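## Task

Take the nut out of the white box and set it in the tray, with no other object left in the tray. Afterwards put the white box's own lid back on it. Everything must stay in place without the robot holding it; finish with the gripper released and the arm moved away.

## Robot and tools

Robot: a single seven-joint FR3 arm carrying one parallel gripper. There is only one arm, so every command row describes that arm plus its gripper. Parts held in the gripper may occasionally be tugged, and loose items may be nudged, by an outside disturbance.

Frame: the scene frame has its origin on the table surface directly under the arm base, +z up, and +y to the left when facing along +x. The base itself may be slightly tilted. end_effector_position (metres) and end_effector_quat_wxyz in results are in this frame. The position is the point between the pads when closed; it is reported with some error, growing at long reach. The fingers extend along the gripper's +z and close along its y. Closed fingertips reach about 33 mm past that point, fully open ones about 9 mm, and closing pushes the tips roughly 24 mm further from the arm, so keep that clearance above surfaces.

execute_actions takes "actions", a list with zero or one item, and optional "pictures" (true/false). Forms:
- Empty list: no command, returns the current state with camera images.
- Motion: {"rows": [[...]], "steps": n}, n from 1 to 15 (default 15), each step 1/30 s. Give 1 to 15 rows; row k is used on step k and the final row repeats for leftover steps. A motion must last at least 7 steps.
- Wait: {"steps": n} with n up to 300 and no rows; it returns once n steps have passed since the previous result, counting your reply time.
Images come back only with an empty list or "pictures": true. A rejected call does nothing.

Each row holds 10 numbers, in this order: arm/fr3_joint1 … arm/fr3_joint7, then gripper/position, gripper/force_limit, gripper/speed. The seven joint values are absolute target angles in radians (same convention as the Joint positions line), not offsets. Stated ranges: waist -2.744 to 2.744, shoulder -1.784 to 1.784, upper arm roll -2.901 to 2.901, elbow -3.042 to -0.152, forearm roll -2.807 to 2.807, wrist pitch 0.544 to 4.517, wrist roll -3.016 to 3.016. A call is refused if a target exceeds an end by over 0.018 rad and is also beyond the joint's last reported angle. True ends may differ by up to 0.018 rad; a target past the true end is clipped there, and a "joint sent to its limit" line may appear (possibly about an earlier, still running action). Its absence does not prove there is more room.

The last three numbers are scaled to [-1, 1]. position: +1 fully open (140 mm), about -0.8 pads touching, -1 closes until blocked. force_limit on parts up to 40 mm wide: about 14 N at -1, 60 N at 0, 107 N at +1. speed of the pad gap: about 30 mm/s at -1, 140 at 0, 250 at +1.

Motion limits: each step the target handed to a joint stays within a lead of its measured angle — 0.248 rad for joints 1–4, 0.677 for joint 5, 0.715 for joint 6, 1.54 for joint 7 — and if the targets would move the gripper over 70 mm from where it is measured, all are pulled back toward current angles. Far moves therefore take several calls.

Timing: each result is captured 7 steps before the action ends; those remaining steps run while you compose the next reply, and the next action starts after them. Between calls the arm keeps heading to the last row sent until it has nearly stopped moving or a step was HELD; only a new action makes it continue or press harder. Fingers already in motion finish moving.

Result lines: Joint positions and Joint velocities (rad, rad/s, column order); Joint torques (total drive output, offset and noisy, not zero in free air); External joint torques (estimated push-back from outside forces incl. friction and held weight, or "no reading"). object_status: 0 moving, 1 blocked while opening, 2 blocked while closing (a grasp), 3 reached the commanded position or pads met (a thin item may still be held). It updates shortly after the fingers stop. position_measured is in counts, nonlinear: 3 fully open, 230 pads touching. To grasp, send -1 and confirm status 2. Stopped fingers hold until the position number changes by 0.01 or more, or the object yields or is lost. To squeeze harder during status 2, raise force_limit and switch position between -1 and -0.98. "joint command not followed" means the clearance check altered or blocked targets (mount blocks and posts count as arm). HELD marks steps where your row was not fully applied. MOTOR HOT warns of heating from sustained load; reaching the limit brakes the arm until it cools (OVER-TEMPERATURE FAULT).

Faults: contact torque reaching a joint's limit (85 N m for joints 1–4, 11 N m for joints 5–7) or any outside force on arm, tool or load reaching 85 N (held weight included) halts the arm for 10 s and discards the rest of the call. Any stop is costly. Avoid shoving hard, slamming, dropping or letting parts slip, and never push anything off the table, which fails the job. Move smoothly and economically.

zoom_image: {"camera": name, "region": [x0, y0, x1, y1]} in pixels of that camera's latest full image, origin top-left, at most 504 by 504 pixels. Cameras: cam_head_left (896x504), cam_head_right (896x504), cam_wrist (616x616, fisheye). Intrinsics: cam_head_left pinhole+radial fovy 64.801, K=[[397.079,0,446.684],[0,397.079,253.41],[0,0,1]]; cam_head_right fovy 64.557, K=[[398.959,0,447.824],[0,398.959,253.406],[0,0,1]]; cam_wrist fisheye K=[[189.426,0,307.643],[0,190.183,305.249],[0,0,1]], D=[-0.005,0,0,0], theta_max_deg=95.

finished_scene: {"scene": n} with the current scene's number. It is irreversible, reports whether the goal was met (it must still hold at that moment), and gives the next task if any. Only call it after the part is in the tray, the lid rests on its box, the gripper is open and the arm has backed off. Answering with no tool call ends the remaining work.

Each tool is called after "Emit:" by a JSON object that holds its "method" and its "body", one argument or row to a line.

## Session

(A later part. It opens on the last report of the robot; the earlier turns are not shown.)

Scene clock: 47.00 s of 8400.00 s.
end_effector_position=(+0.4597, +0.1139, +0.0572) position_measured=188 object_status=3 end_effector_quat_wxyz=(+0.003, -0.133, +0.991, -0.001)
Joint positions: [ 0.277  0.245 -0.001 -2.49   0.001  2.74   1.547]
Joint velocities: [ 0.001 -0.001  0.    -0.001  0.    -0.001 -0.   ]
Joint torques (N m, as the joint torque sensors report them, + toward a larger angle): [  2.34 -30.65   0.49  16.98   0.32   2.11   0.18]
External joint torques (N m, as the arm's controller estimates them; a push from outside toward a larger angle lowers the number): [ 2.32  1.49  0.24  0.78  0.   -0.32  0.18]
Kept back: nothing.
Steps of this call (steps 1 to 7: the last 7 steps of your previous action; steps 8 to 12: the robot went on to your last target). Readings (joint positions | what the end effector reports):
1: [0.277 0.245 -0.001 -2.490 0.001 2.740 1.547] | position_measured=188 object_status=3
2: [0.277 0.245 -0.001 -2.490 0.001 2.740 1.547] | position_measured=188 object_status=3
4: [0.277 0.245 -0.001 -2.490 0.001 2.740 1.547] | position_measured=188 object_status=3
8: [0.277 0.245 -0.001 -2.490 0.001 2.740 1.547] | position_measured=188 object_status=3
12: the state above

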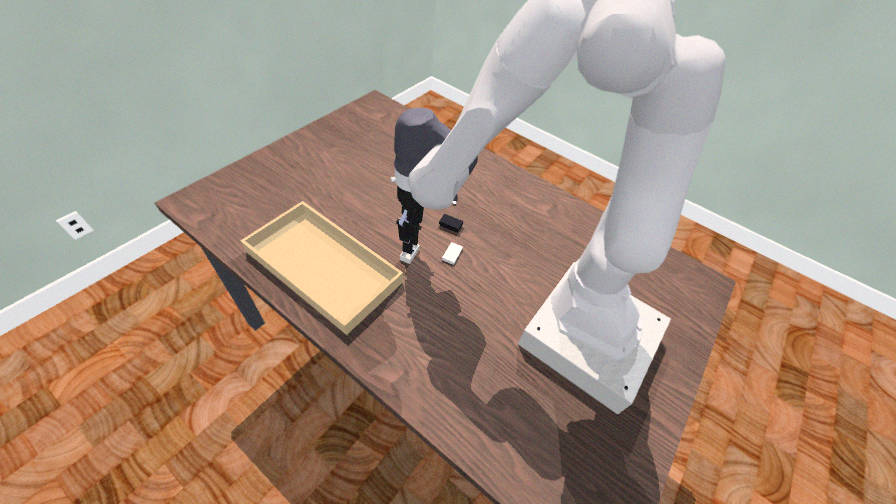

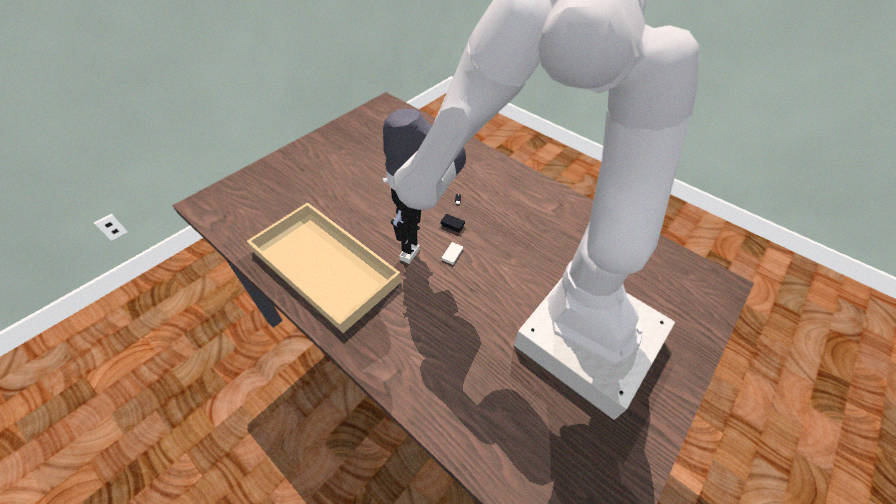

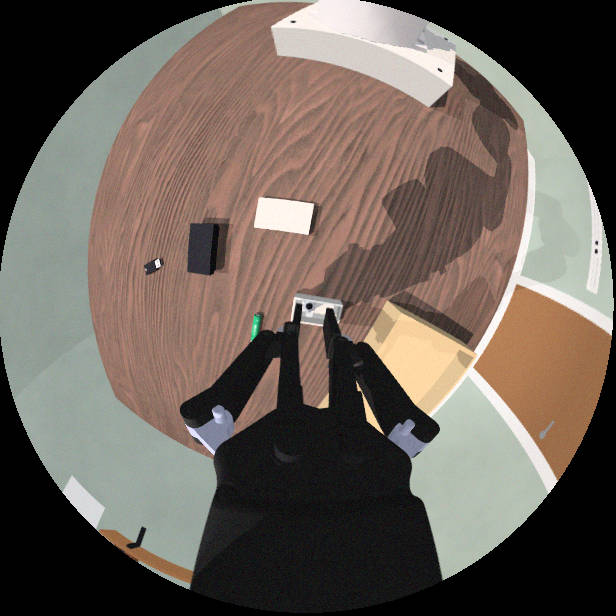

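Emit:
{"method": "execute_actions", "body": {
  "actions": [
    {"rows":[[0.279,0.255,0,-2.487,0,2.752,1.55,-0.47,-0.3,0],[0.279,0.255,0,-2.487,0,2.752,1.55,-0.47,-0.3,0],[0.279,0.255,0,-2.487,0,2.752,1.55,-0.47,-0.3,0],[0.279,0.265,0,-2.486,0,2.76,1.55,-0.47,-0.3,0],[0.279,0.265,0,-2.486,0,2.76,1.55,-0.47,-0.3,0],[0.279,0.265,0,-2.486,0,2.76,1.55,-0.47,-0.3,0],[0.279,0.275,0,-2.485,0,2.768,1.55,-0.47,-0.3,0],[0.279,0.275,0,-2.485,0,2.768,1.55,-0.47,-0.3,0],[0.279,0.275,0,-2.485,0,2.768,1.55,-0.47,-0.3,0],[0.279,0.285,0,-2.484,0,2.774,1.55,-0.47,-0.3,0],[0.279,0.285,0,-2.484,0,2.774,1.55,-0.47,-0.3,0],[0.279,0.285,0,-2.484,0,2.774,1.55,-0.47,-0.3,0],[0.279,0.295,0,-2.483,0,2.781,1.55,-0.47,-0.3,0]]}
  ]
}}

Emit:
{"method": "execute_actions", "body": {
  "actions": [
    {"steps":18}
  ],
  "pictures": true
}}

Emit:
{"method": "zoom_image", "body": {
  "camera": "cam_wrist",
  "region": [260, 270, 370, 360]
}}

Scene clock: 47.87 s of 8400.00 s.
end_effector_position=(+0.4590, +0.1137, +0.0496) position_measured=188 object_status=3 end_effector_quat_wxyz=(+0.001, -0.133, +0.991, -0.001)
Joint positions: [ 0.277  0.266 -0.001 -2.487  0.001  2.755  1.547]
Joint velocities: [-0.     0.103  0.001  0.003  0.     0.063  0.001]
Joint torques (N m, as the joint torque sensors report them, + toward a larger angle): [  2.2  -31.76   0.54  16.23   0.27   3.03   0.11]
External joint torques (N m, as the arm's controller estimates them; a push from outside toward a larger angle lowers the number): [ 2.29  1.53  0.38  0.33 -0.04  0.61  0.11]
Steps of this call (steps 1 to 15: the robot went on to your last target; steps 16 to 18: nothing new was sent; steps 19 to 26: the first 8 steps of this action). Readings (joint positions | what the end effector reports):
19: [0.277 0.246 -0.001 -2.490 0.001 2.741 1.547] | position_measured=188 object_status=3
20: [0.277 0.249 -0.001 -2.489 0.001 2.743 1.547] | position_measured=188 object_status=3
22: [0.277 0.253 -0.001 -2.489 0.001 2.746 1.547] | position_measured=188 object_status=3
26: the state above

Scene clock: 48.47 s of 8400.00 s.
end_effector_position=(+0.4577, +0.1133, +0.0393) position_measured=188 object_status=3 end_effector_quat_wxyz=(+0.000, -0.133, +0.991, -0.002)
Joint positions: [ 0.277  0.293 -0.001 -2.485  0.001  2.777  1.547]
Joint velocities: [-0.    -0.     0.    -0.    -0.     0.006  0.   ]
Joint torques (N m, as the joint torque sensors report them, + toward a larger angle): [  1.75 -31.5    0.18  16.02   0.25   2.95   0.07]
External joint torques (N m, as the arm's controller estimates them; a push from outside toward a larger angle lowers the number): [ 1.8   1.21 -0.03  0.69 -0.05  0.56  0.07]
Kept back: nothing.
Steps of this call (steps 1 to 7: the last 7 steps of your previous action; steps 8 to 18: the robot went on to your last target). Readings (joint positions | what the end effector reports):
1: [0.277 0.269 -0.001 -2.487 0.001 2.757 1.547] | position_measured=188 object_status=3
2: [0.277 0.272 -0.001 -2.487 0.001 2.760 1.547] | position_measured=188 object_status=3
4: [0.277 0.279 -0.001 -2.486 0.001 2.764 1.547] | position_measured=188 object_status=3
8: [0.277 0.291 -0.001 -2.485 0.001 2.772 1.547] | position_measured=188 object_status=3
18: the state above

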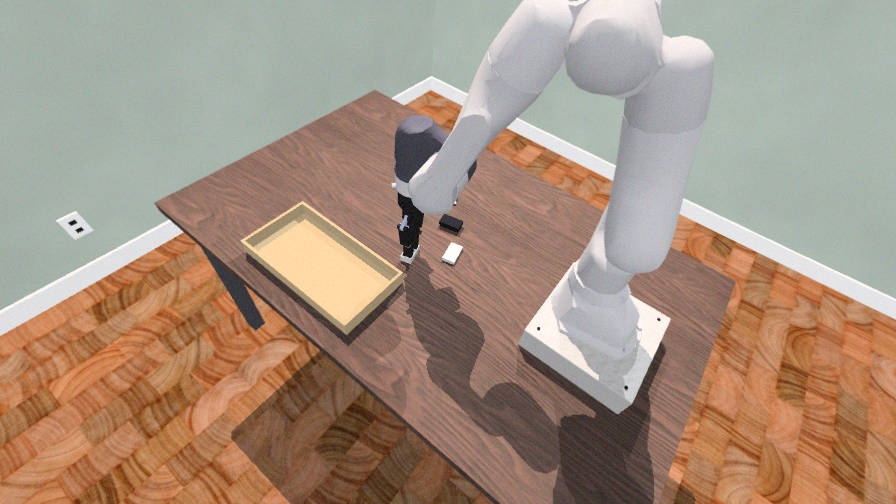

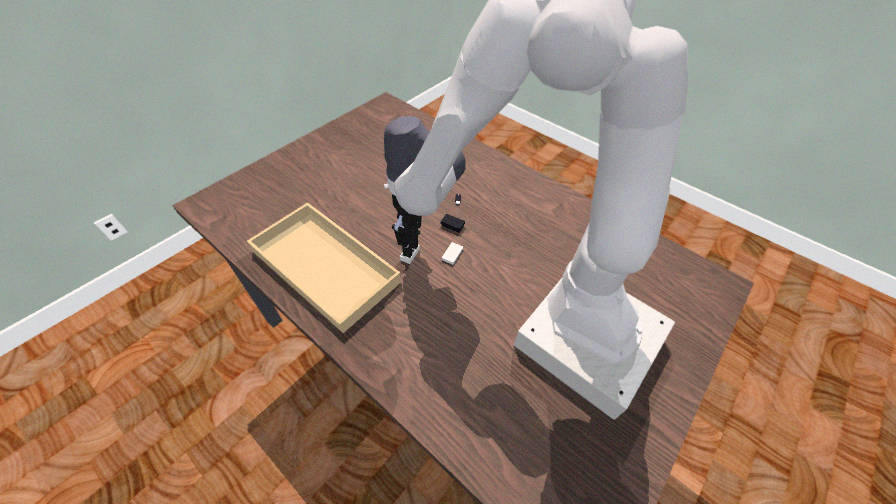

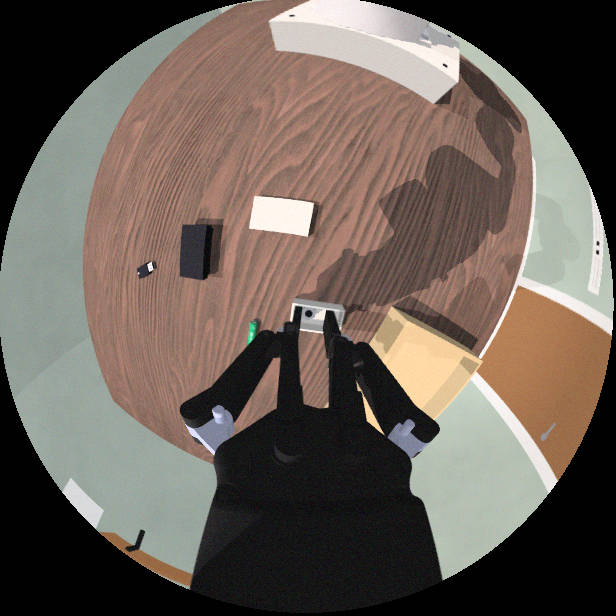

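Region (260, 270, 370, 360) of cam_wrist's 616x616 image, scaled by 4.582, with more detail than that image has; it fills the top 412 rows of this view, and the rest is white.

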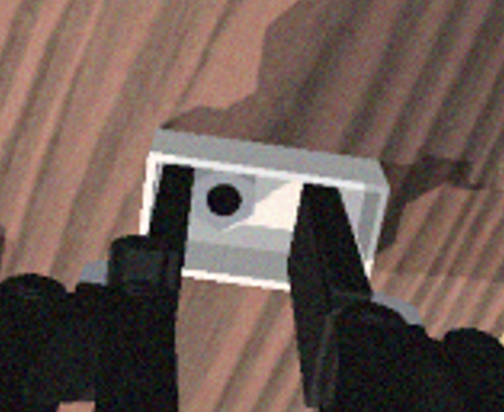

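Emit:
{"method": "execute_actions", "body": {
  "actions": [
    {"rows":[[0.279,0.305,0,-2.482,0,2.79,1.55,-0.47,-0.3,-0.5]]}
  ]
}}

Emit:
{"method": "execute_actions", "body": {
  "actions": [
    {"rows":[[0.279,0.305,0,-2.482,0,2.79,1.55,-1,-0.3,-0.5]]}
  ]
}}

Emit:
{"method": "execute_actions", "body": {
  "actions": [
    {"steps":15}
  ],
  "pictures": true
}}

Emit:
{"method": "zoom_image", "body": {
  "camera": "cam_wrist",
  "region": [260, 270, 370, 360]
}}

Scene clock: 49.03 s of 8400.00 s.
end_effector_position=(+0.4574, +0.1132, +0.0357) position_measured=188 object_status=3 end_effector_quat_wxyz=(-0.000, -0.133, +0.991, -0.002)
Joint positions: [ 0.277  0.303 -0.001 -2.484  0.001  2.785  1.547]
Joint velocities: [ 0.     0.003 -0.001  0.001 -0.     0.012  0.001]
Joint torques (N m, as the joint torque sensors report them, + toward a larger angle): [  2.16 -31.16  -0.27  15.52   0.25   2.95   0.16]
External joint torques (N m, as the arm's controller estimates them; a push from outside toward a larger angle lowers the number): [ 2.25  1.95 -0.47  0.11 -0.04  0.52  0.16]
Steps of this call (steps 1 to 9: the robot went on to your last target; steps 10 to 17: the first 8 steps of this action). Readings (joint positions | what the end effector reports):
10: [0.277 0.295 -0.001 -2.484 0.001 2.780 1.547] | position_measured=188 object_status=3
11: [0.277 0.297 -0.001 -2.484 0.001 2.781 1.547] | position_measured=188 object_status=3
13: [0.277 0.301 -0.001 -2.484 0.001 2.783 1.547] | position_measured=188 object_status=3
17: the state above

Scene clock: 49.53 s of 8400.00 s.
end_effector_position=(+0.4583, +0.1135, +0.0360) position_measured=214 object_status=0 end_effector_quat_wxyz=(+0.001, -0.133, +0.991, -0.001)
Joint positions: [ 0.277  0.303 -0.001 -2.483  0.001  2.787  1.547]
Joint velocities: [ 0.001 -0.    -0.     0.001 -0.001  0.001 -0.001]
Joint torques (N m, as the joint torque sensors report them, + toward a larger angle): [  2.24 -30.95   0.18  15.25   0.24   2.7    0.02]
External joint torques (N m, as the arm's controller estimates them; a push from outside toward a larger angle lowers the number): [ 2.3   1.99 -0.05 -0.01 -0.04  0.28  0.02]
Steps of this call (steps 1 to 7: the last 7 steps of your previous action; steps 8 to 15: the first 8 steps of this action). Readings (joint positions | what the end effector reports):
8: [0.277 0.303 -0.001 -2.484 0.001 2.787 1.547] | position_measured=188 object_status=0
9: [0.277 0.303 -0.001 -2.484 0.001 2.787 1.547] | position_measured=191 object_status=0
11: [0.277 0.303 -0.001 -2.484 0.001 2.787 1.547] | position_measured=200 object_status=0
15: the state above

Scene clock: 50.03 s of 8400.00 s.
end_effector_position=(+0.4583, +0.1135, +0.0360) position_measured=214 object_status=2 end_effector_quat_wxyz=(+0.001, -0.133, +0.991, -0.001)
Joint positions: [ 0.277  0.303 -0.001 -2.483  0.001  2.787  1.547]
Joint velocities: [ 0.     0.001 -0.     0.001 -0.     0.001  0.   ]
Joint torques (N m, as the joint torque sensors report them, + toward a larger angle): [  2.11 -31.21   0.41  15.3    0.18   2.86   0.02]
External joint torques (N m, as the arm's controller estimates them; a push from outside toward a larger angle lowers the number): [ 2.2   1.77  0.21 -0.02 -0.11  0.44  0.02]
Kept back: nothing.
Steps of this call (steps 1 to 7: the last 7 steps of your previous action; steps 8 to 15: the robot went on to your last target). Readings (joint positions | what the end effector reports):
1: [0.277 0.303 -0.001 -2.483 0.001 2.787 1.547] | position_measured=214 object_status=0
2: [0.277 0.303 -0.001 -2.483 0.001 2.787 1.547] | position_measured=214 object_status=0
4: [0.277 0.303 -0.001 -2.483 0.001 2.787 1.547] | position_measured=214 object_status=0
8: [0.277 0.303 -0.001 -2.483 0.001 2.787 1.547] | position_measured=214 object_status=2
15: the state above
The arm was judged still, so your last target was given up. Only a new action makes it travel on or press farther. Fingers that are still opening or closing keep moving.

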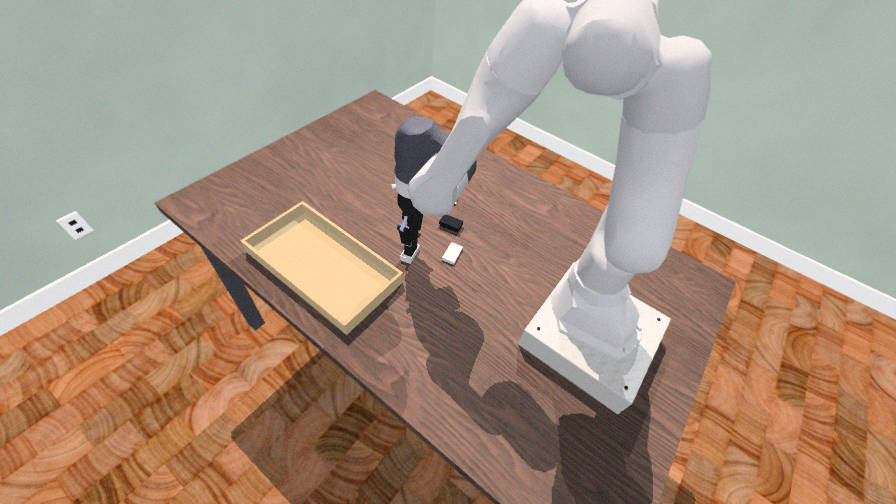

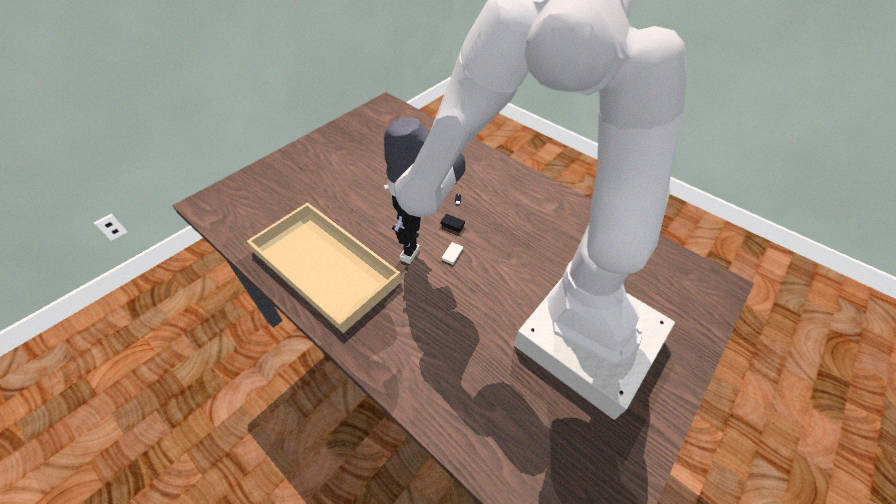

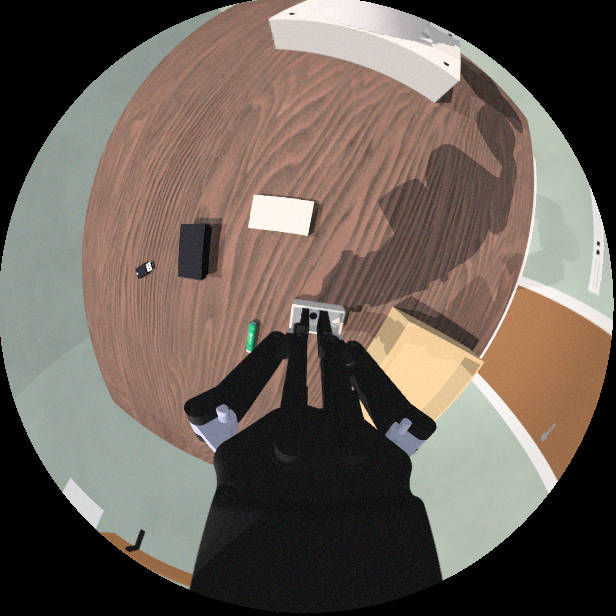

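Region (260, 270, 370, 360) of cam_wrist's 616x616 image, scaled by 4.582, with more detail than that image has; it fills the top 412 rows of this view, and the rest is white.

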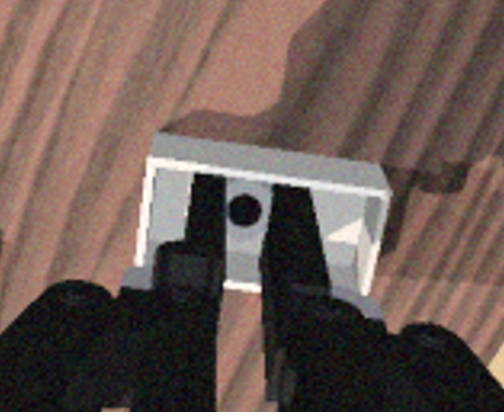

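Emit:
{"method": "execute_actions", "body": {
  "actions": [
    {"rows":[[0.279,0.29,0,-2.484,0,2.776,1.55,-1,-0.3,-0.5],[0.279,0.29,0,-2.484,0,2.776,1.55,-1,-0.3,-0.5],[0.279,0.27,0,-2.486,0,2.758,1.55,-1,-0.3,-0.5],[0.279,0.27,0,-2.486,0,2.758,1.55,-1,-0.3,-0.5],[0.279,0.25,0,-2.488,0,2.74,1.55,-1,-0.3,-0.5],[0.279,0.25,0,-2.488,0,2.74,1.55,-1,-0.3,-0.5],[0.279,0.22,0,-2.49,0,2.712,1.55,-1,-0.3,-0.5],[0.279,0.22,0,-2.49,0,2.712,1.55,-1,-0.3,-0.5],[0.279,0.17,0,-2.49,0,2.665,1.55,-1,-0.3,-0.5],[0.279,0.17,0,-2.49,0,2.665,1.55,-1,-0.3,-0.5],[0.279,0.05,0,-2.49,0,2.55,1.55,-1,-0.3,-0.5]]}
  ]
}}

Emit:
{"method": "execute_actions", "body": {
  "actions": [
    {"steps":12}
  ],
  "pictures": true
}}

Scene clock: 51.13 s of 8400.00 s.
end_effector_position=(+0.4640, +0.1150, +0.0588) position_measured=214 object_status=2 end_effector_quat_wxyz=(+0.009, -0.133, +0.991, -0.001)
Joint positions: [ 0.277  0.245 -0.001 -2.488  0.001  2.749  1.547]
Joint velocities: [-0.    -0.347 -0.     0.    -0.    -0.203  0.   ]
Joint torques (N m, as the joint torque sensors report them, + toward a larger angle): [  1.54 -30.96  -0.09  13.72   0.26   2.     0.14]
External joint torques (N m, as the arm's controller estimates them; a push from outside toward a larger angle lowers the number): [ 1.77 -1.63 -0.1  -2.44 -0.1  -0.31  0.14]
Steps of this call (steps 1 to 25: nothing new was sent; steps 26 to 33: the first 8 steps of this action). Readings (joint positions | what the end effector reports):
26: [0.277 0.302 -0.001 -2.484 0.001 2.786 1.547] | position_measured=214 object_status=2
27: [0.277 0.299 -0.001 -2.484 0.001 2.784 1.547] | position_measured=214 object_status=2
29: [0.277 0.287 -0.001 -2.485 0.001 2.776 1.547] | position_measured=214 object_status=2
33: the state above

Scene clock: 51.53 s of 8400.00 s.
end_effector_position=(+0.4715, +0.1172, +0.1373) position_measured=214 object_status=2 end_effector_quat_wxyz=(+0.022, -0.133, +0.991, +0.001)
Joint positions: [ 0.277  0.049 -0.001 -2.487  0.001  2.579  1.547]
Joint velocities: [-0.    -0.001  0.    -0.025  0.    -0.163 -0.   ]
Joint torques (N m, as the joint torque sensors report them, + toward a larger angle): [  2.07 -28.21   0.7   16.57   0.41   2.46   0.15]
External joint torques (N m, as the arm's controller estimates them; a push from outside toward a larger angle lowers the number): [ 2.09  0.9   0.67 -3.33 -0.06 -0.19  0.15]
Kept back: nothing.
Steps of this call (steps 1 to 7: the last 7 steps of your previous action; steps 8 to 12: the robot went on to your last target). Readings (joint positions | what the end effector reports):
1: [0.277 0.229 -0.001 -2.490 0.001 2.736 1.547] | position_measured=214 object_status=2
2: [0.277 0.210 -0.001 -2.490 0.001 2.723 1.547] | position_measured=214 object_status=2
4: [0.277 0.138 -0.001 -2.495 0.001 2.667 1.547] | position_measured=214 object_status=2
8: [0.277 0.055 -0.001 -2.485 0.001 2.609 1.547] | position_measured=214 object_status=2
12: the state above

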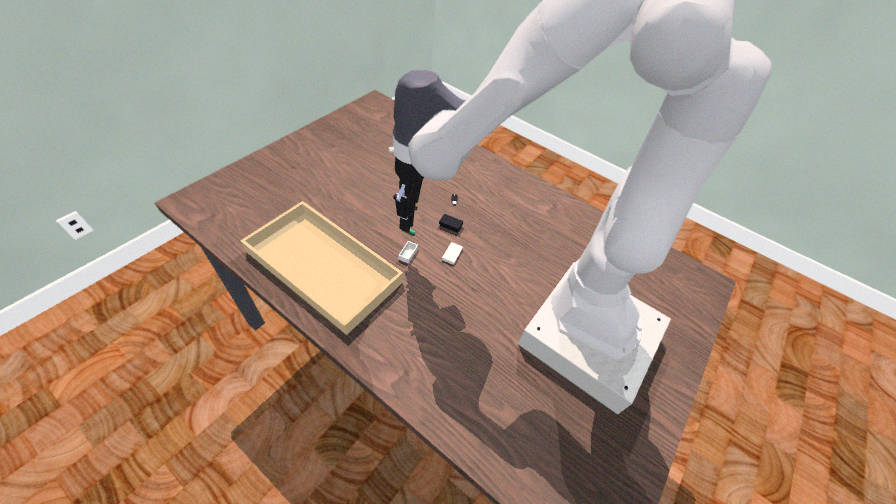

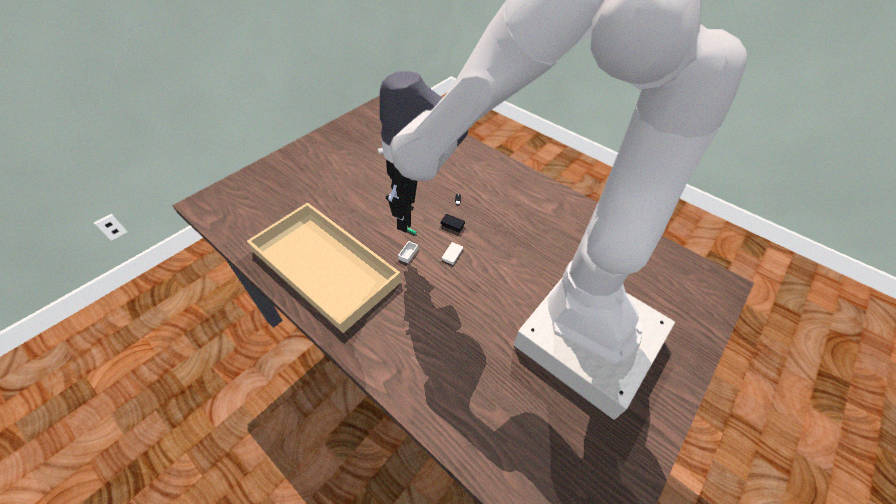

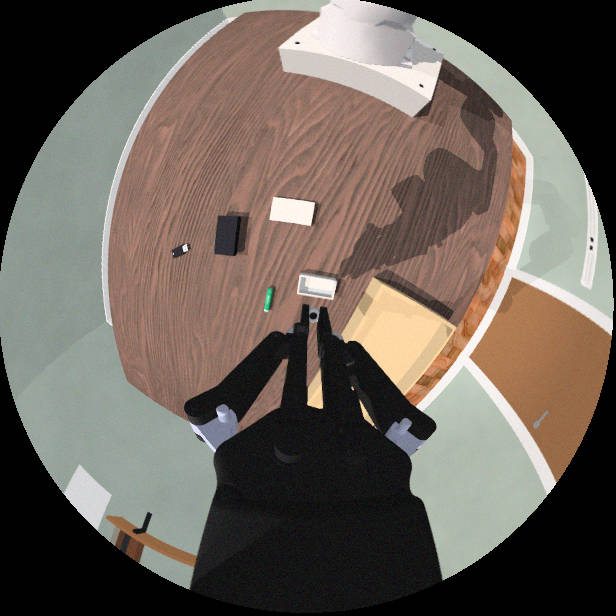

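Nut is held. To the tray.

Emit:
{"method": "execute_actions", "body": {
  "actions": [
    {"rows":[[0.4,0.2,0,-2.25,0,2.45,1.55,-1,-0.3,-0.5],[0.4,0.2,0,-2.25,0,2.45,1.55,-1,-0.3,-0.5],[0.4,0.2,0,-2.25,0,2.45,1.55,-1,-0.3,-0.5],[0.4,0.2,0,-2.25,0,2.45,1.55,-1,-0.3,-0.5],[0.4,0.2,0,-2.25,0,2.45,1.55,-1,-0.3,-0.5],[0.4,0.2,0,-2.25,0,2.45,1.55,-1,-0.3,-0.5],[0.539,0.42,0,-1.954,0,2.39,1.55,-1,-0.3,-0.5]]}
  ]
}}

Emit:
{"method": "execute_actions", "body": {
  "actions": [
    {"steps":25}
  ],
  "pictures": true
}}

Scene clock: 52.13 s of 8400.00 s.
end_effector_position=(+0.5263, +0.2184, +0.1386) position_measured=214 object_status=2 end_effector_quat_wxyz=(+0.015, -0.207, +0.978, +0.001)
Joint positions: [ 0.432  0.259 -0.006 -2.178  0.001  2.466  1.547]
Joint velocities: [ 0.718  1.341 -0.006  1.619 -0.001 -0.228 -0.001]
Joint torques (N m, as the joint torque sensors report them, + toward a larger angle): [  6.19 -41.05   3.29  12.93   0.53   0.75  -0.07]
External joint torques (N m, as the arm's controller estimates them; a push from outside toward a larger angle lowers the number): [ 1.85  0.98 -1.14  1.55  0.27 -0.09 -0.09]
Steps of this call (steps 1 to 10: the robot went on to your last target; steps 11 to 18: the first 8 steps of this action). Readings (joint positions | what the end effector reports):
11: [0.292 0.073 -0.008 -2.453 0.001 2.538 1.547] | position_measured=214 object_status=2
12: [0.315 0.110 -0.011 -2.396 0.001 2.525 1.547] | position_measured=214 object_status=2
14: [0.359 0.161 -0.006 -2.312 0.001 2.504 1.547] | position_measured=214 object_status=2
18: the state above

Scene clock: 52.97 s of 8400.00 s.
end_effector_position=(+0.5443, +0.3042, +0.1277) position_measured=214 object_status=2 end_effector_quat_wxyz=(+0.009, -0.263, +0.965, +0.001)
Joint positions: [ 0.541  0.419  0.001 -1.956  0.001  2.393  1.547]
Joint velocities: [-0.    -0.001  0.001  0.001  0.    -0.004  0.001]
Joint torques (N m, as the joint torque sensors report them, + toward a larger angle): [ -0.68 -40.85  -0.73  21.86   0.55   2.16   0.12]
External joint torques (N m, as the arm's controller estimates them; a push from outside toward a larger angle lowers the number): [-0.7   1.64 -1.16  0.45 -0.02 -0.31  0.12]
Kept back: nothing.
Steps of this call (steps 1 to 7: the last 7 steps of your previous action; steps 8 to 25: the robot went on to your last target). Readings (joint positions | what the end effector reports):
1: [0.457 0.302 -0.006 -2.123 0.001 2.456 1.547] | position_measured=214 object_status=2
2: [0.480 0.341 -0.005 -2.070 0.001 2.445 1.547] | position_measured=214 object_status=2
4: [0.517 0.390 0.001 -2.004 0.001 2.430 1.547] | position_measured=214 object_status=2
8: [0.542 0.415 0.007 -1.965 0.001 2.410 1.547] | position_measured=214 object_status=2
25: the state above

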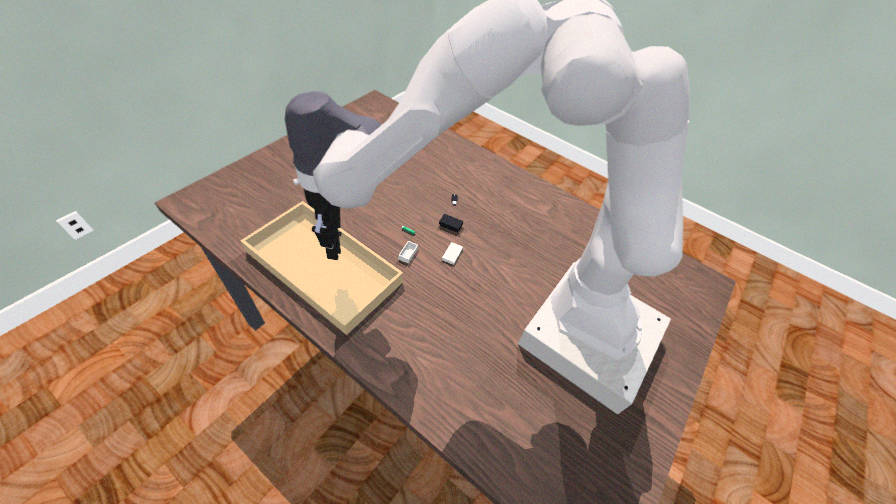

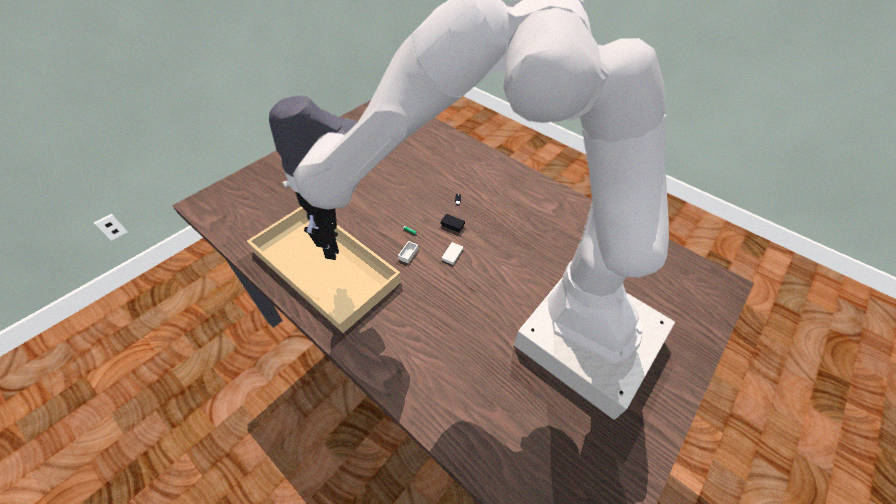

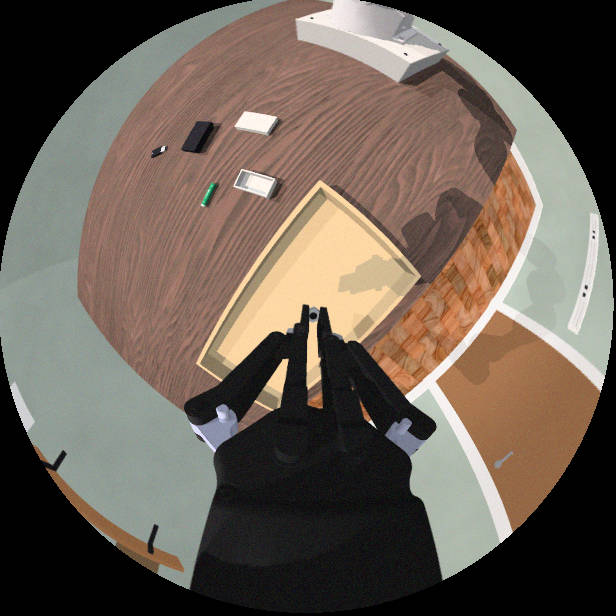

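Emit:
{"method": "execute_actions", "body": {
  "actions": [
    {"rows":[[0.541,0.47,0,-1.945,0,2.43,1.55,-1,-0.3,-0.5],[0.541,0.47,0,-1.945,0,2.43,1.55,-1,-0.3,-0.5],[0.541,0.47,0,-1.945,0,2.43,1.55,-1,-0.3,-0.5],[0.541,0.53,0,-1.935,0,2.475,1.55,-1,-0.3,-0.5],[0.541,0.53,0,-1.935,0,2.475,1.55,-1,-0.3,-0.5],[0.541,0.53,0,-1.935,0,2.475,1.55,-1,-0.3,-0.5],[0.541,0.585,0,-1.925,0,2.515,1.55,-1,-0.3,-0.5]]}
  ]
}}

Emit:
{"method": "execute_actions", "body": {
  "actions": [
    {"steps":15}
  ]
}}

Scene clock: 53.60 s of 8400.00 s.
end_effector_position=(+0.5422, +0.3028, +0.0674) position_measured=214 object_status=2 end_effector_quat_wxyz=(-0.005, -0.263, +0.965, -0.002)
Joint positions: [ 0.541  0.542  0.001 -1.931  0.001  2.461  1.547]
Joint velocities: [ 0.     0.605 -0.001  0.041  0.001  0.314 -0.001]
Joint torques (N m, as the joint torque sensors report them, + toward a larger angle): [  0.57 -47.21  -0.88  20.3    0.57   2.74   0.06]
External joint torques (N m, as the arm's controller estimates them; a push from outside toward a larger angle lowers the number): [ 0.72  2.09 -1.29  0.04  0.11  0.5   0.06]
Steps of this call (steps 1 to 11: the robot went on to your last target; steps 12 to 19: the first 8 steps of this action). Readings (joint positions | what the end effector reports):
12: [0.541 0.424 0.001 -1.952 0.001 2.398 1.547] | position_measured=214 object_status=2
13: [0.541 0.435 0.001 -1.947 0.001 2.404 1.547] | position_measured=214 object_status=2
15: [0.541 0.462 0.001 -1.942 0.001 2.419 1.547] | position_measured=214 object_status=2
19: the state above

Scene clock: 54.10 s of 8400.00 s.
end_effector_position=(+0.5439, +0.3036, +0.0452) position_measured=214 object_status=2 end_effector_quat_wxyz=(-0.001, -0.263, +0.965, -0.002)
Joint positions: [ 0.541  0.586  0.001 -1.927  0.001  2.51   1.547]
Joint velocities: [-0.     0.001  0.     0.    -0.001  0.018  0.   ]
Joint torques (N m, as the joint torque sensors report them, + toward a larger angle): [  0.24 -45.15  -0.95  19.58   0.41   2.83   0.15]
External joint torques (N m, as the arm's controller estimates them; a push from outside toward a larger angle lowers the number): [ 0.49 -0.12 -1.29  0.06 -0.08  0.44  0.15]
Kept back: nothing.
Steps of this call (steps 1 to 7: the last 7 steps of your previous action; steps 8 to 15: the robot went on to your last target). Readings (joint positions | what the end effector reports):
1: [0.541 0.559 0.001 -1.931 0.001 2.470 1.547] | position_measured=214 object_status=2
2: [0.541 0.573 0.001 -1.931 0.001 2.477 1.547] | position_measured=214 object_status=2
4: [0.541 0.586 0.001 -1.931 0.001 2.487 1.547] | position_measured=214 object_status=2
8: [0.541 0.588 0.001 -1.929 0.001 2.500 1.547] | position_measured=214 object_status=2
15: the state above

Emit:
{"method": "execute_actions", "body": {
  "actions": [
    {"rows":[[0.541,0.594,0,-1.925,0,2.52,1.55,-1,-0.3,-0.5],[0.541,0.594,0,-1.925,0,2.52,1.55,-1,-0.3,-0.5],[0.541,0.594,0,-1.925,0,2.52,1.55,-1,-0.3,-0.5],[0.541,0.594,0,-1.925,0,2.52,1.55,-1,-0.3,-0.5],[0.541,0.594,0,-1.925,0,2.52,1.55,-1,-0.3,-0.5],[0.541,0.594,0,-1.925,0,2.52,1.55,-0.4,-0.3,-0.5]]}
  ]
}}

Emit:
{"method": "execute_actions", "body": {
  "actions": [
    {"rows":[[0.541,0.594,0,-1.925,0,2.52,1.55,-0.4,-0.3,-0.5],[0.541,0.594,0,-1.925,0,2.52,1.55,-0.4,-0.3,-0.5],[0.541,0.594,0,-1.925,0,2.52,1.55,-0.4,-0.3,-0.5],[0.541,0.55,0,-1.93,0,2.48,1.55,-0.4,-0.3,-0.5],[0.541,0.55,0,-1.93,0,2.48,1.55,-0.4,-0.3,-0.5],[0.541,0.55,0,-1.93,0,2.48,1.55,-0.4,-0.3,-0.5],[0.541,0.38,0,-1.95,0,2.35,1.55,0.3,-0.3,0]]}
  ]
}}

Emit:
{"method": "execute_actions", "body": {
  "actions": [
    {"steps":8}
  ],
  "pictures": true
}}

Scene clock: 55.07 s of 8400.00 s.
end_effector_position=(+0.5439, +0.3036, +0.0419) position_measured=206 object_status=0 end_effector_quat_wxyz=(-0.001, -0.263, +0.965, -0.002)
Joint positions: [ 0.541  0.593  0.001 -1.926  0.001  2.516  1.547]
Joint velocities: [-0.001  0.001  0.     0.001 -0.001  0.005  0.001]
Joint torques (N m, as the joint torque sensors report them, + toward a larger angle): [  0.57 -44.04  -0.53  18.69   0.45   2.9    0.09]
External joint torques (N m, as the arm's controller estimates them; a push from outside toward a larger angle lowers the number): [ 0.65  1.49 -1.03 -1.05 -0.03  0.46  0.09]
Steps of this call (steps 1 to 15: the robot went on to your last target; steps 16 to 21: nothing new was sent; steps 22 to 29: the first 8 steps of this action). Readings (joint positions | what the end effector reports):
22: [0.541 0.587 0.001 -1.927 0.001 2.513 1.547] | position_measured=214 object_status=2
23: [0.541 0.588 0.001 -1.926 0.001 2.514 1.547] | position_measured=214 object_status=2
25: [0.541 0.591 0.001 -1.926 0.001 2.515 1.547] | position_measured=214 object_status=2
29: the state above

Scene clock: 55.57 s of 8400.00 s.
end_effector_position=(+0.5417, +0.3024, +0.0762) position_measured=173 object_status=0 end_effector_quat_wxyz=(-0.000, -0.263, +0.965, -0.001)
Joint positions: [ 0.541  0.517  0.001 -1.947  0.001  2.463  1.547]
Joint velocities: [-0.    -1.034 -0.    -0.147 -0.    -0.57  -0.   ]
Joint torques (N m, as the joint torque sensors report them, + toward a larger angle): [  0.27 -53.37  -1.25  24.19   0.57   3.88   0.06]
External joint torques (N m, as the arm's controller estimates them; a push from outside toward a larger angle lowers the number): [ 0.47  0.42 -1.64 -5.28 -0.11 -0.4   0.06]
Steps of this call (steps 1 to 7: the last 7 steps of your previous action; steps 8 to 15: the first 8 steps of this action). Readings (joint positions | what the end effector reports):
8: [0.541 0.593 0.001 -1.926 0.001 2.517 1.547] | position_measured=179 object_status=0
9: [0.541 0.593 0.001 -1.926 0.001 2.517 1.547] | position_measured=179 object_status=0
11: [0.541 0.589 0.001 -1.929 0.001 2.512 1.547] | position_measured=179 object_status=0
15: the state above

Scene clock: 55.83 s of 8400.00 s.
end_effector_position=(+0.5577, +0.3116, +0.1614) position_measured=113 object_status=0 end_effector_quat_wxyz=(+0.032, -0.263, +0.964, +0.007)
Joint positions: [ 0.541  0.373  0.001 -1.942  0.001  2.38   1.547]
Joint velocities: [ 0.002  0.016  0.001 -0.043  0.    -0.156 -0.001]
Joint torques (N m, as the joint torque sensors report them, + toward a larger angle): [  0.36 -38.19  -0.74  17.18   0.56   2.11   0.09]
External joint torques (N m, as the arm's controller estimates them; a push from outside toward a larger angle lowers the number): [ 0.33  0.27 -1.11 -3.35 -0.01 -0.24  0.1 ]
Kept back: nothing.
Steps of this call (steps 1 to 7: the last 7 steps of your previous action; step 8: the robot went on to your last target). Readings (joint positions | what the end effector reports):
1: [0.541 0.481 0.001 -1.950 0.001 2.444 1.547] | position_measured=166 object_status=0
2: [0.541 0.446 0.001 -1.950 0.001 2.428 1.547] | position_measured=158 object_status=0
4: [0.541 0.396 0.001 -1.943 0.001 2.406 1.547] | position_measured=143 object_status=0
8: the state above

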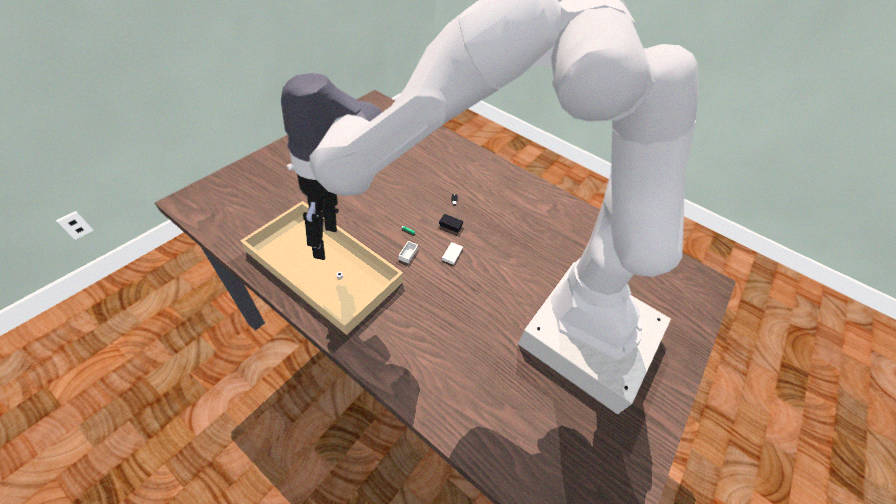

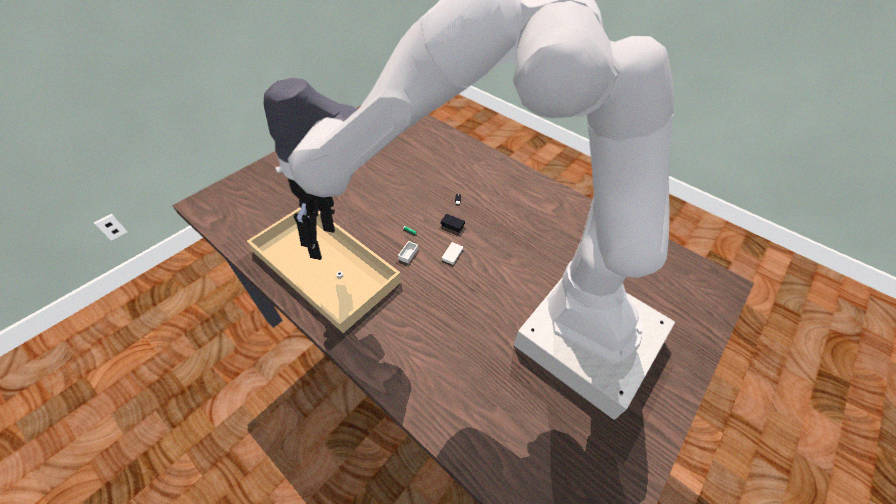

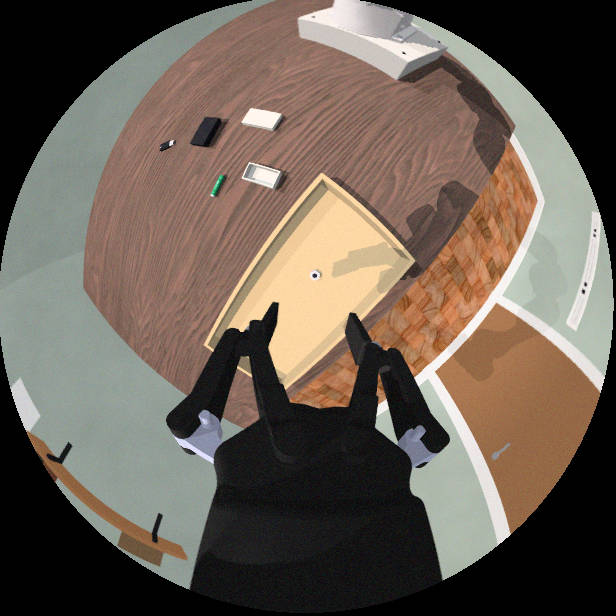

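Emit:
{"method": "execute_actions", "body": {
  "actions": [
    {"rows":[[0.35,0.05,0,-2.4,0,2.47,1.45,0.2,-0.3,0],[0.35,0.05,0,-2.4,0,2.47,1.45,0.2,-0.3,0],[0.35,0.05,0,-2.4,0,2.47,1.45,0.2,-0.3,0],[0.35,0.05,0,-2.4,0,2.47,1.45,0.2,-0.3,0],[0.35,0.05,0,-2.4,0,2.47,1.45,0.2,-0.3,0],[0.35,0.05,0,-2.4,0,2.47,1.45,0.2,-0.3,0],[0.35,0.05,0,-2.4,0,2.47,1.45,0.2,-0.3,0],[0.35,0.05,0,-2.4,0,2.47,1.45,0.2,-0.3,0],[0.35,0.05,0,-2.4,0,2.47,1.45,0.2,-0.3,0],[0.35,0.05,0,-2.4,0,2.47,1.45,0.2,-0.3,0],[0.118,-0.1,0,-2.8,0,2.75,1.392,0.2,-0.3,0]]}
  ]
}}

Emit:
{"method": "execute_actions", "body": {
  "actions": [
    {"steps":15}
  ]
}}

Emit:
{"method": "execute_actions", "body": {
  "actions": [
    {"rows":[[0.118,-0.045,0,-2.856,0,2.811,1.392,0.2,-0.3,0]]}
  ]
}}

Emit:
{"method": "execute_actions", "body": {
  "actions": [
    {"steps":15}
  ],
  "pictures": true
}}

Scene clock: 56.67 s of 8400.00 s.
end_effector_position=(+0.4971, +0.1725, +0.1725) position_measured=104 object_status=0 end_effector_quat_wxyz=(+0.015, -0.198, +0.980, +0.000)
Joint positions: [ 0.37   0.087 -0.004 -2.316  0.001  2.431  1.505]
Joint velocities: [-0.42  -0.574 -0.104 -1.082 -0.     0.187 -0.17 ]
Joint torques (N m, as the joint torque sensors report them, + toward a larger angle): [  7.59 -24.09   6.27  23.22   0.57   3.74  -0.33]
External joint torques (N m, as the arm's controller estimates them; a push from outside toward a larger angle lowers the number): [-1.51 -0.11 -2.48 -1.85  0.04  0.48 -0.33]
Steps of this call (steps 1 to 17: the robot went on to your last target; steps 18 to 25: the first 8 steps of this action). Readings (joint positions | what the end effector reports):
18: [0.528 0.359 0.009 -1.979 0.001 2.364 1.543] | position_measured=91 object_status=0
19: [0.507 0.323 0.014 -2.023 0.001 2.372 1.538] | position_measured=96 object_status=0
21: [0.457 0.237 0.012 -2.115 0.001 2.392 1.528] | position_measured=104 object_status=0
25: the state above

Scene clock: 57.17 s of 8400.00 s.
end_effector_position=(+0.3801, +0.0329, +0.1015) position_measured=104 object_status=3 end_effector_quat_wxyz=(+0.005, -0.116, +0.993, -0.001)
Joint positions: [ 0.122 -0.094 -0.003 -2.795  0.     2.71   1.424]
Joint velocities: [-0.01  -0.053  0.018 -0.043  0.001  0.22  -0.097]
Joint torques (N m, as the joint torque sensors report them, + toward a larger angle): [  0.22 -22.72  -0.51  15.22   0.4    3.13  -0.35]
External joint torques (N m, as the arm's controller estimates them; a push from outside toward a larger angle lowers the number): [ 0.33 -1.46 -0.3  -2.26  0.03  0.62 -0.35]
Kept back: nothing.
Steps of this call (steps 1 to 7: the last 7 steps of your previous action; steps 8 to 15: the robot went on to your last target). Readings (joint positions | what the end effector reports):
1: [0.359 0.073 -0.006 -2.345 0.001 2.437 1.499] | position_measured=104 object_status=0
2: [0.353 0.065 -0.007 -2.365 0.001 2.441 1.495] | position_measured=104 object_status=0
4: [0.293 0.016 0.009 -2.451 0.000 2.501 1.483] | position_measured=104 object_status=0
8: [0.166 -0.071 -0.004 -2.663 0.000 2.617 1.458] | position_measured=104 object_status=3
15: the state above

Scene clock: 57.43 s of 8400.00 s.
end_effector_position=(+0.3511, +0.0305, +0.0722) position_measured=104 object_status=3 end_effector_quat_wxyz=(-0.010, -0.124, +0.992, -0.001)
Joint positions: [ 0.121 -0.046 -0.001 -2.854  0.     2.787  1.407]
Joint velocities: [-0.     0.005 -0.001 -0.011 -0.     0.127 -0.042]
Joint torques (N m, as the joint torque sensors report them, + toward a larger angle): [ -0.55 -20.03   0.32  13.4    0.27   2.91  -0.18]
External joint torques (N m, as the arm's controller estimates them; a push from outside toward a larger angle lowers the number): [-0.44  1.81  0.47 -2.24 -0.02  0.42 -0.18]
Steps of this call (steps 1 to 8: the first 8 steps of this action). Readings (joint positions | what the end effector reports):
1: [0.121 -0.091 -0.002 -2.803 0.000 2.729 1.421] | position_measured=104 object_status=3
2: [0.121 -0.079 -0.002 -2.817 0.000 2.745 1.419] | position_measured=104 object_status=3
4: [0.121 -0.057 -0.001 -2.841 0.000 2.764 1.414] | position_measured=104 object_status=3
8: the state above

Scene clock: 57.93 s of 8400.00 s.
end_effector_position=(+0.3577, +0.0311, +0.0739) position_measured=104 object_status=3 end_effector_quat_wxyz=(+0.000, -0.129, +0.992, -0.001)
Joint positions: [ 0.121 -0.046 -0.001 -2.854  0.     2.807  1.398]
Joint velocities: [ 0.001  0.001 -0.    -0.002  0.001  0.007 -0.007]
Joint torques (N m, as the joint torque sensors report them, + toward a larger angle): [ -1.28 -20.12   0.06  12.84   0.2    2.92  -0.16]
External joint torques (N m, as the arm's controller estimates them; a push from outside toward a larger angle lowers the number): [-1.21  0.87  0.17 -2.02 -0.08  0.52 -0.16]
Kept back: nothing.
Steps of this call (steps 1 to 7: the last 7 steps of your previous action; steps 8 to 15: the robot went on to your last target). Readings (joint positions | what the end effector reports):
1: [0.121 -0.046 -0.001 -2.854 0.000 2.790 1.406] | position_measured=104 object_status=3
2: [0.121 -0.046 -0.001 -2.854 0.000 2.794 1.405] | position_measured=104 object_status=3
4: [0.121 -0.046 -0.001 -2.854 0.000 2.799 1.403] | position_measured=104 object_status=3
8: [0.121 -0.046 -0.001 -2.854 0.000 2.804 1.400] | position_measured=104 object_status=3
15: the state above

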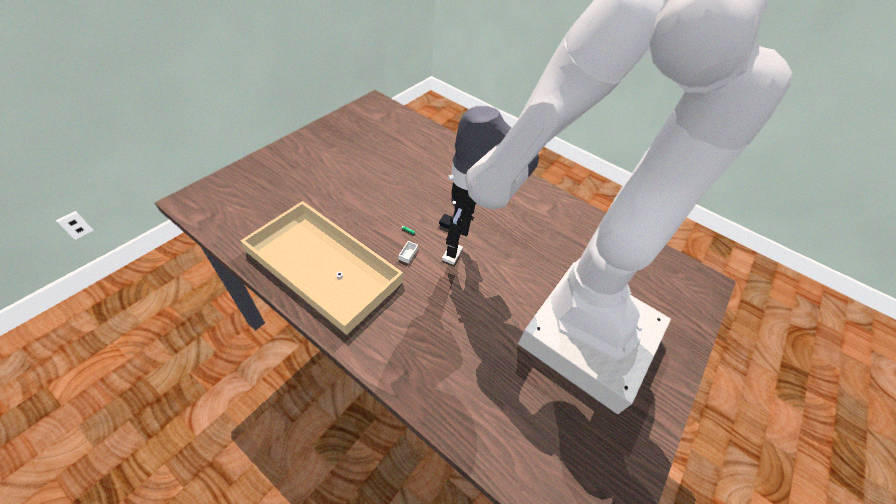

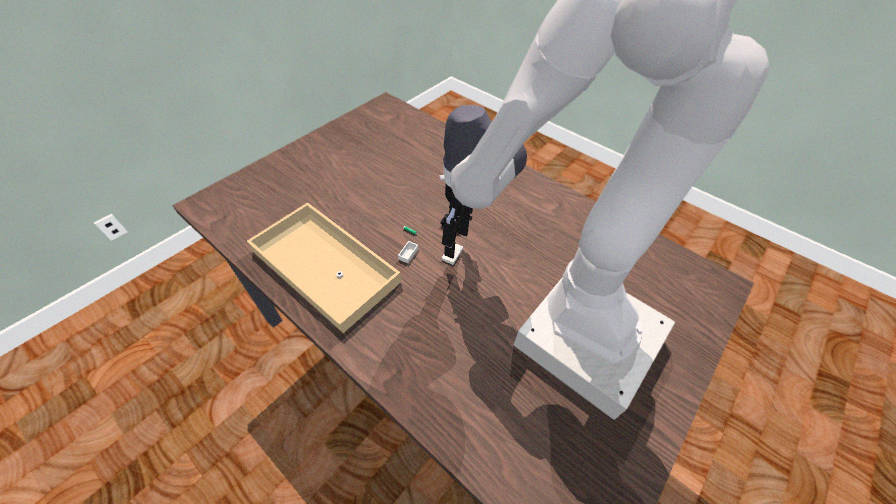

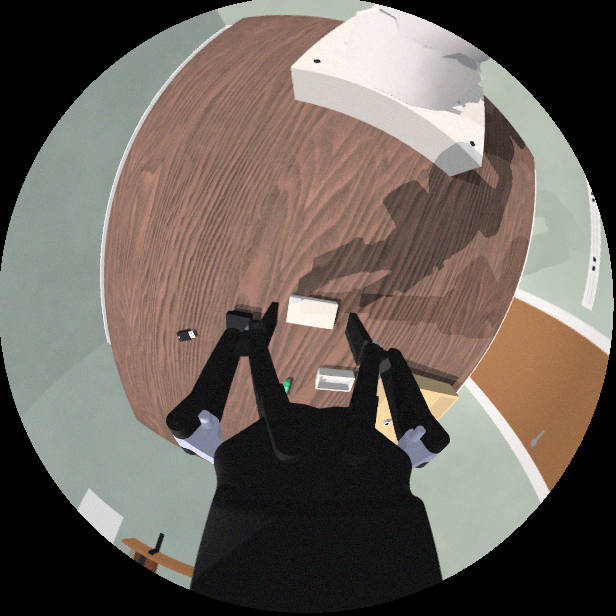

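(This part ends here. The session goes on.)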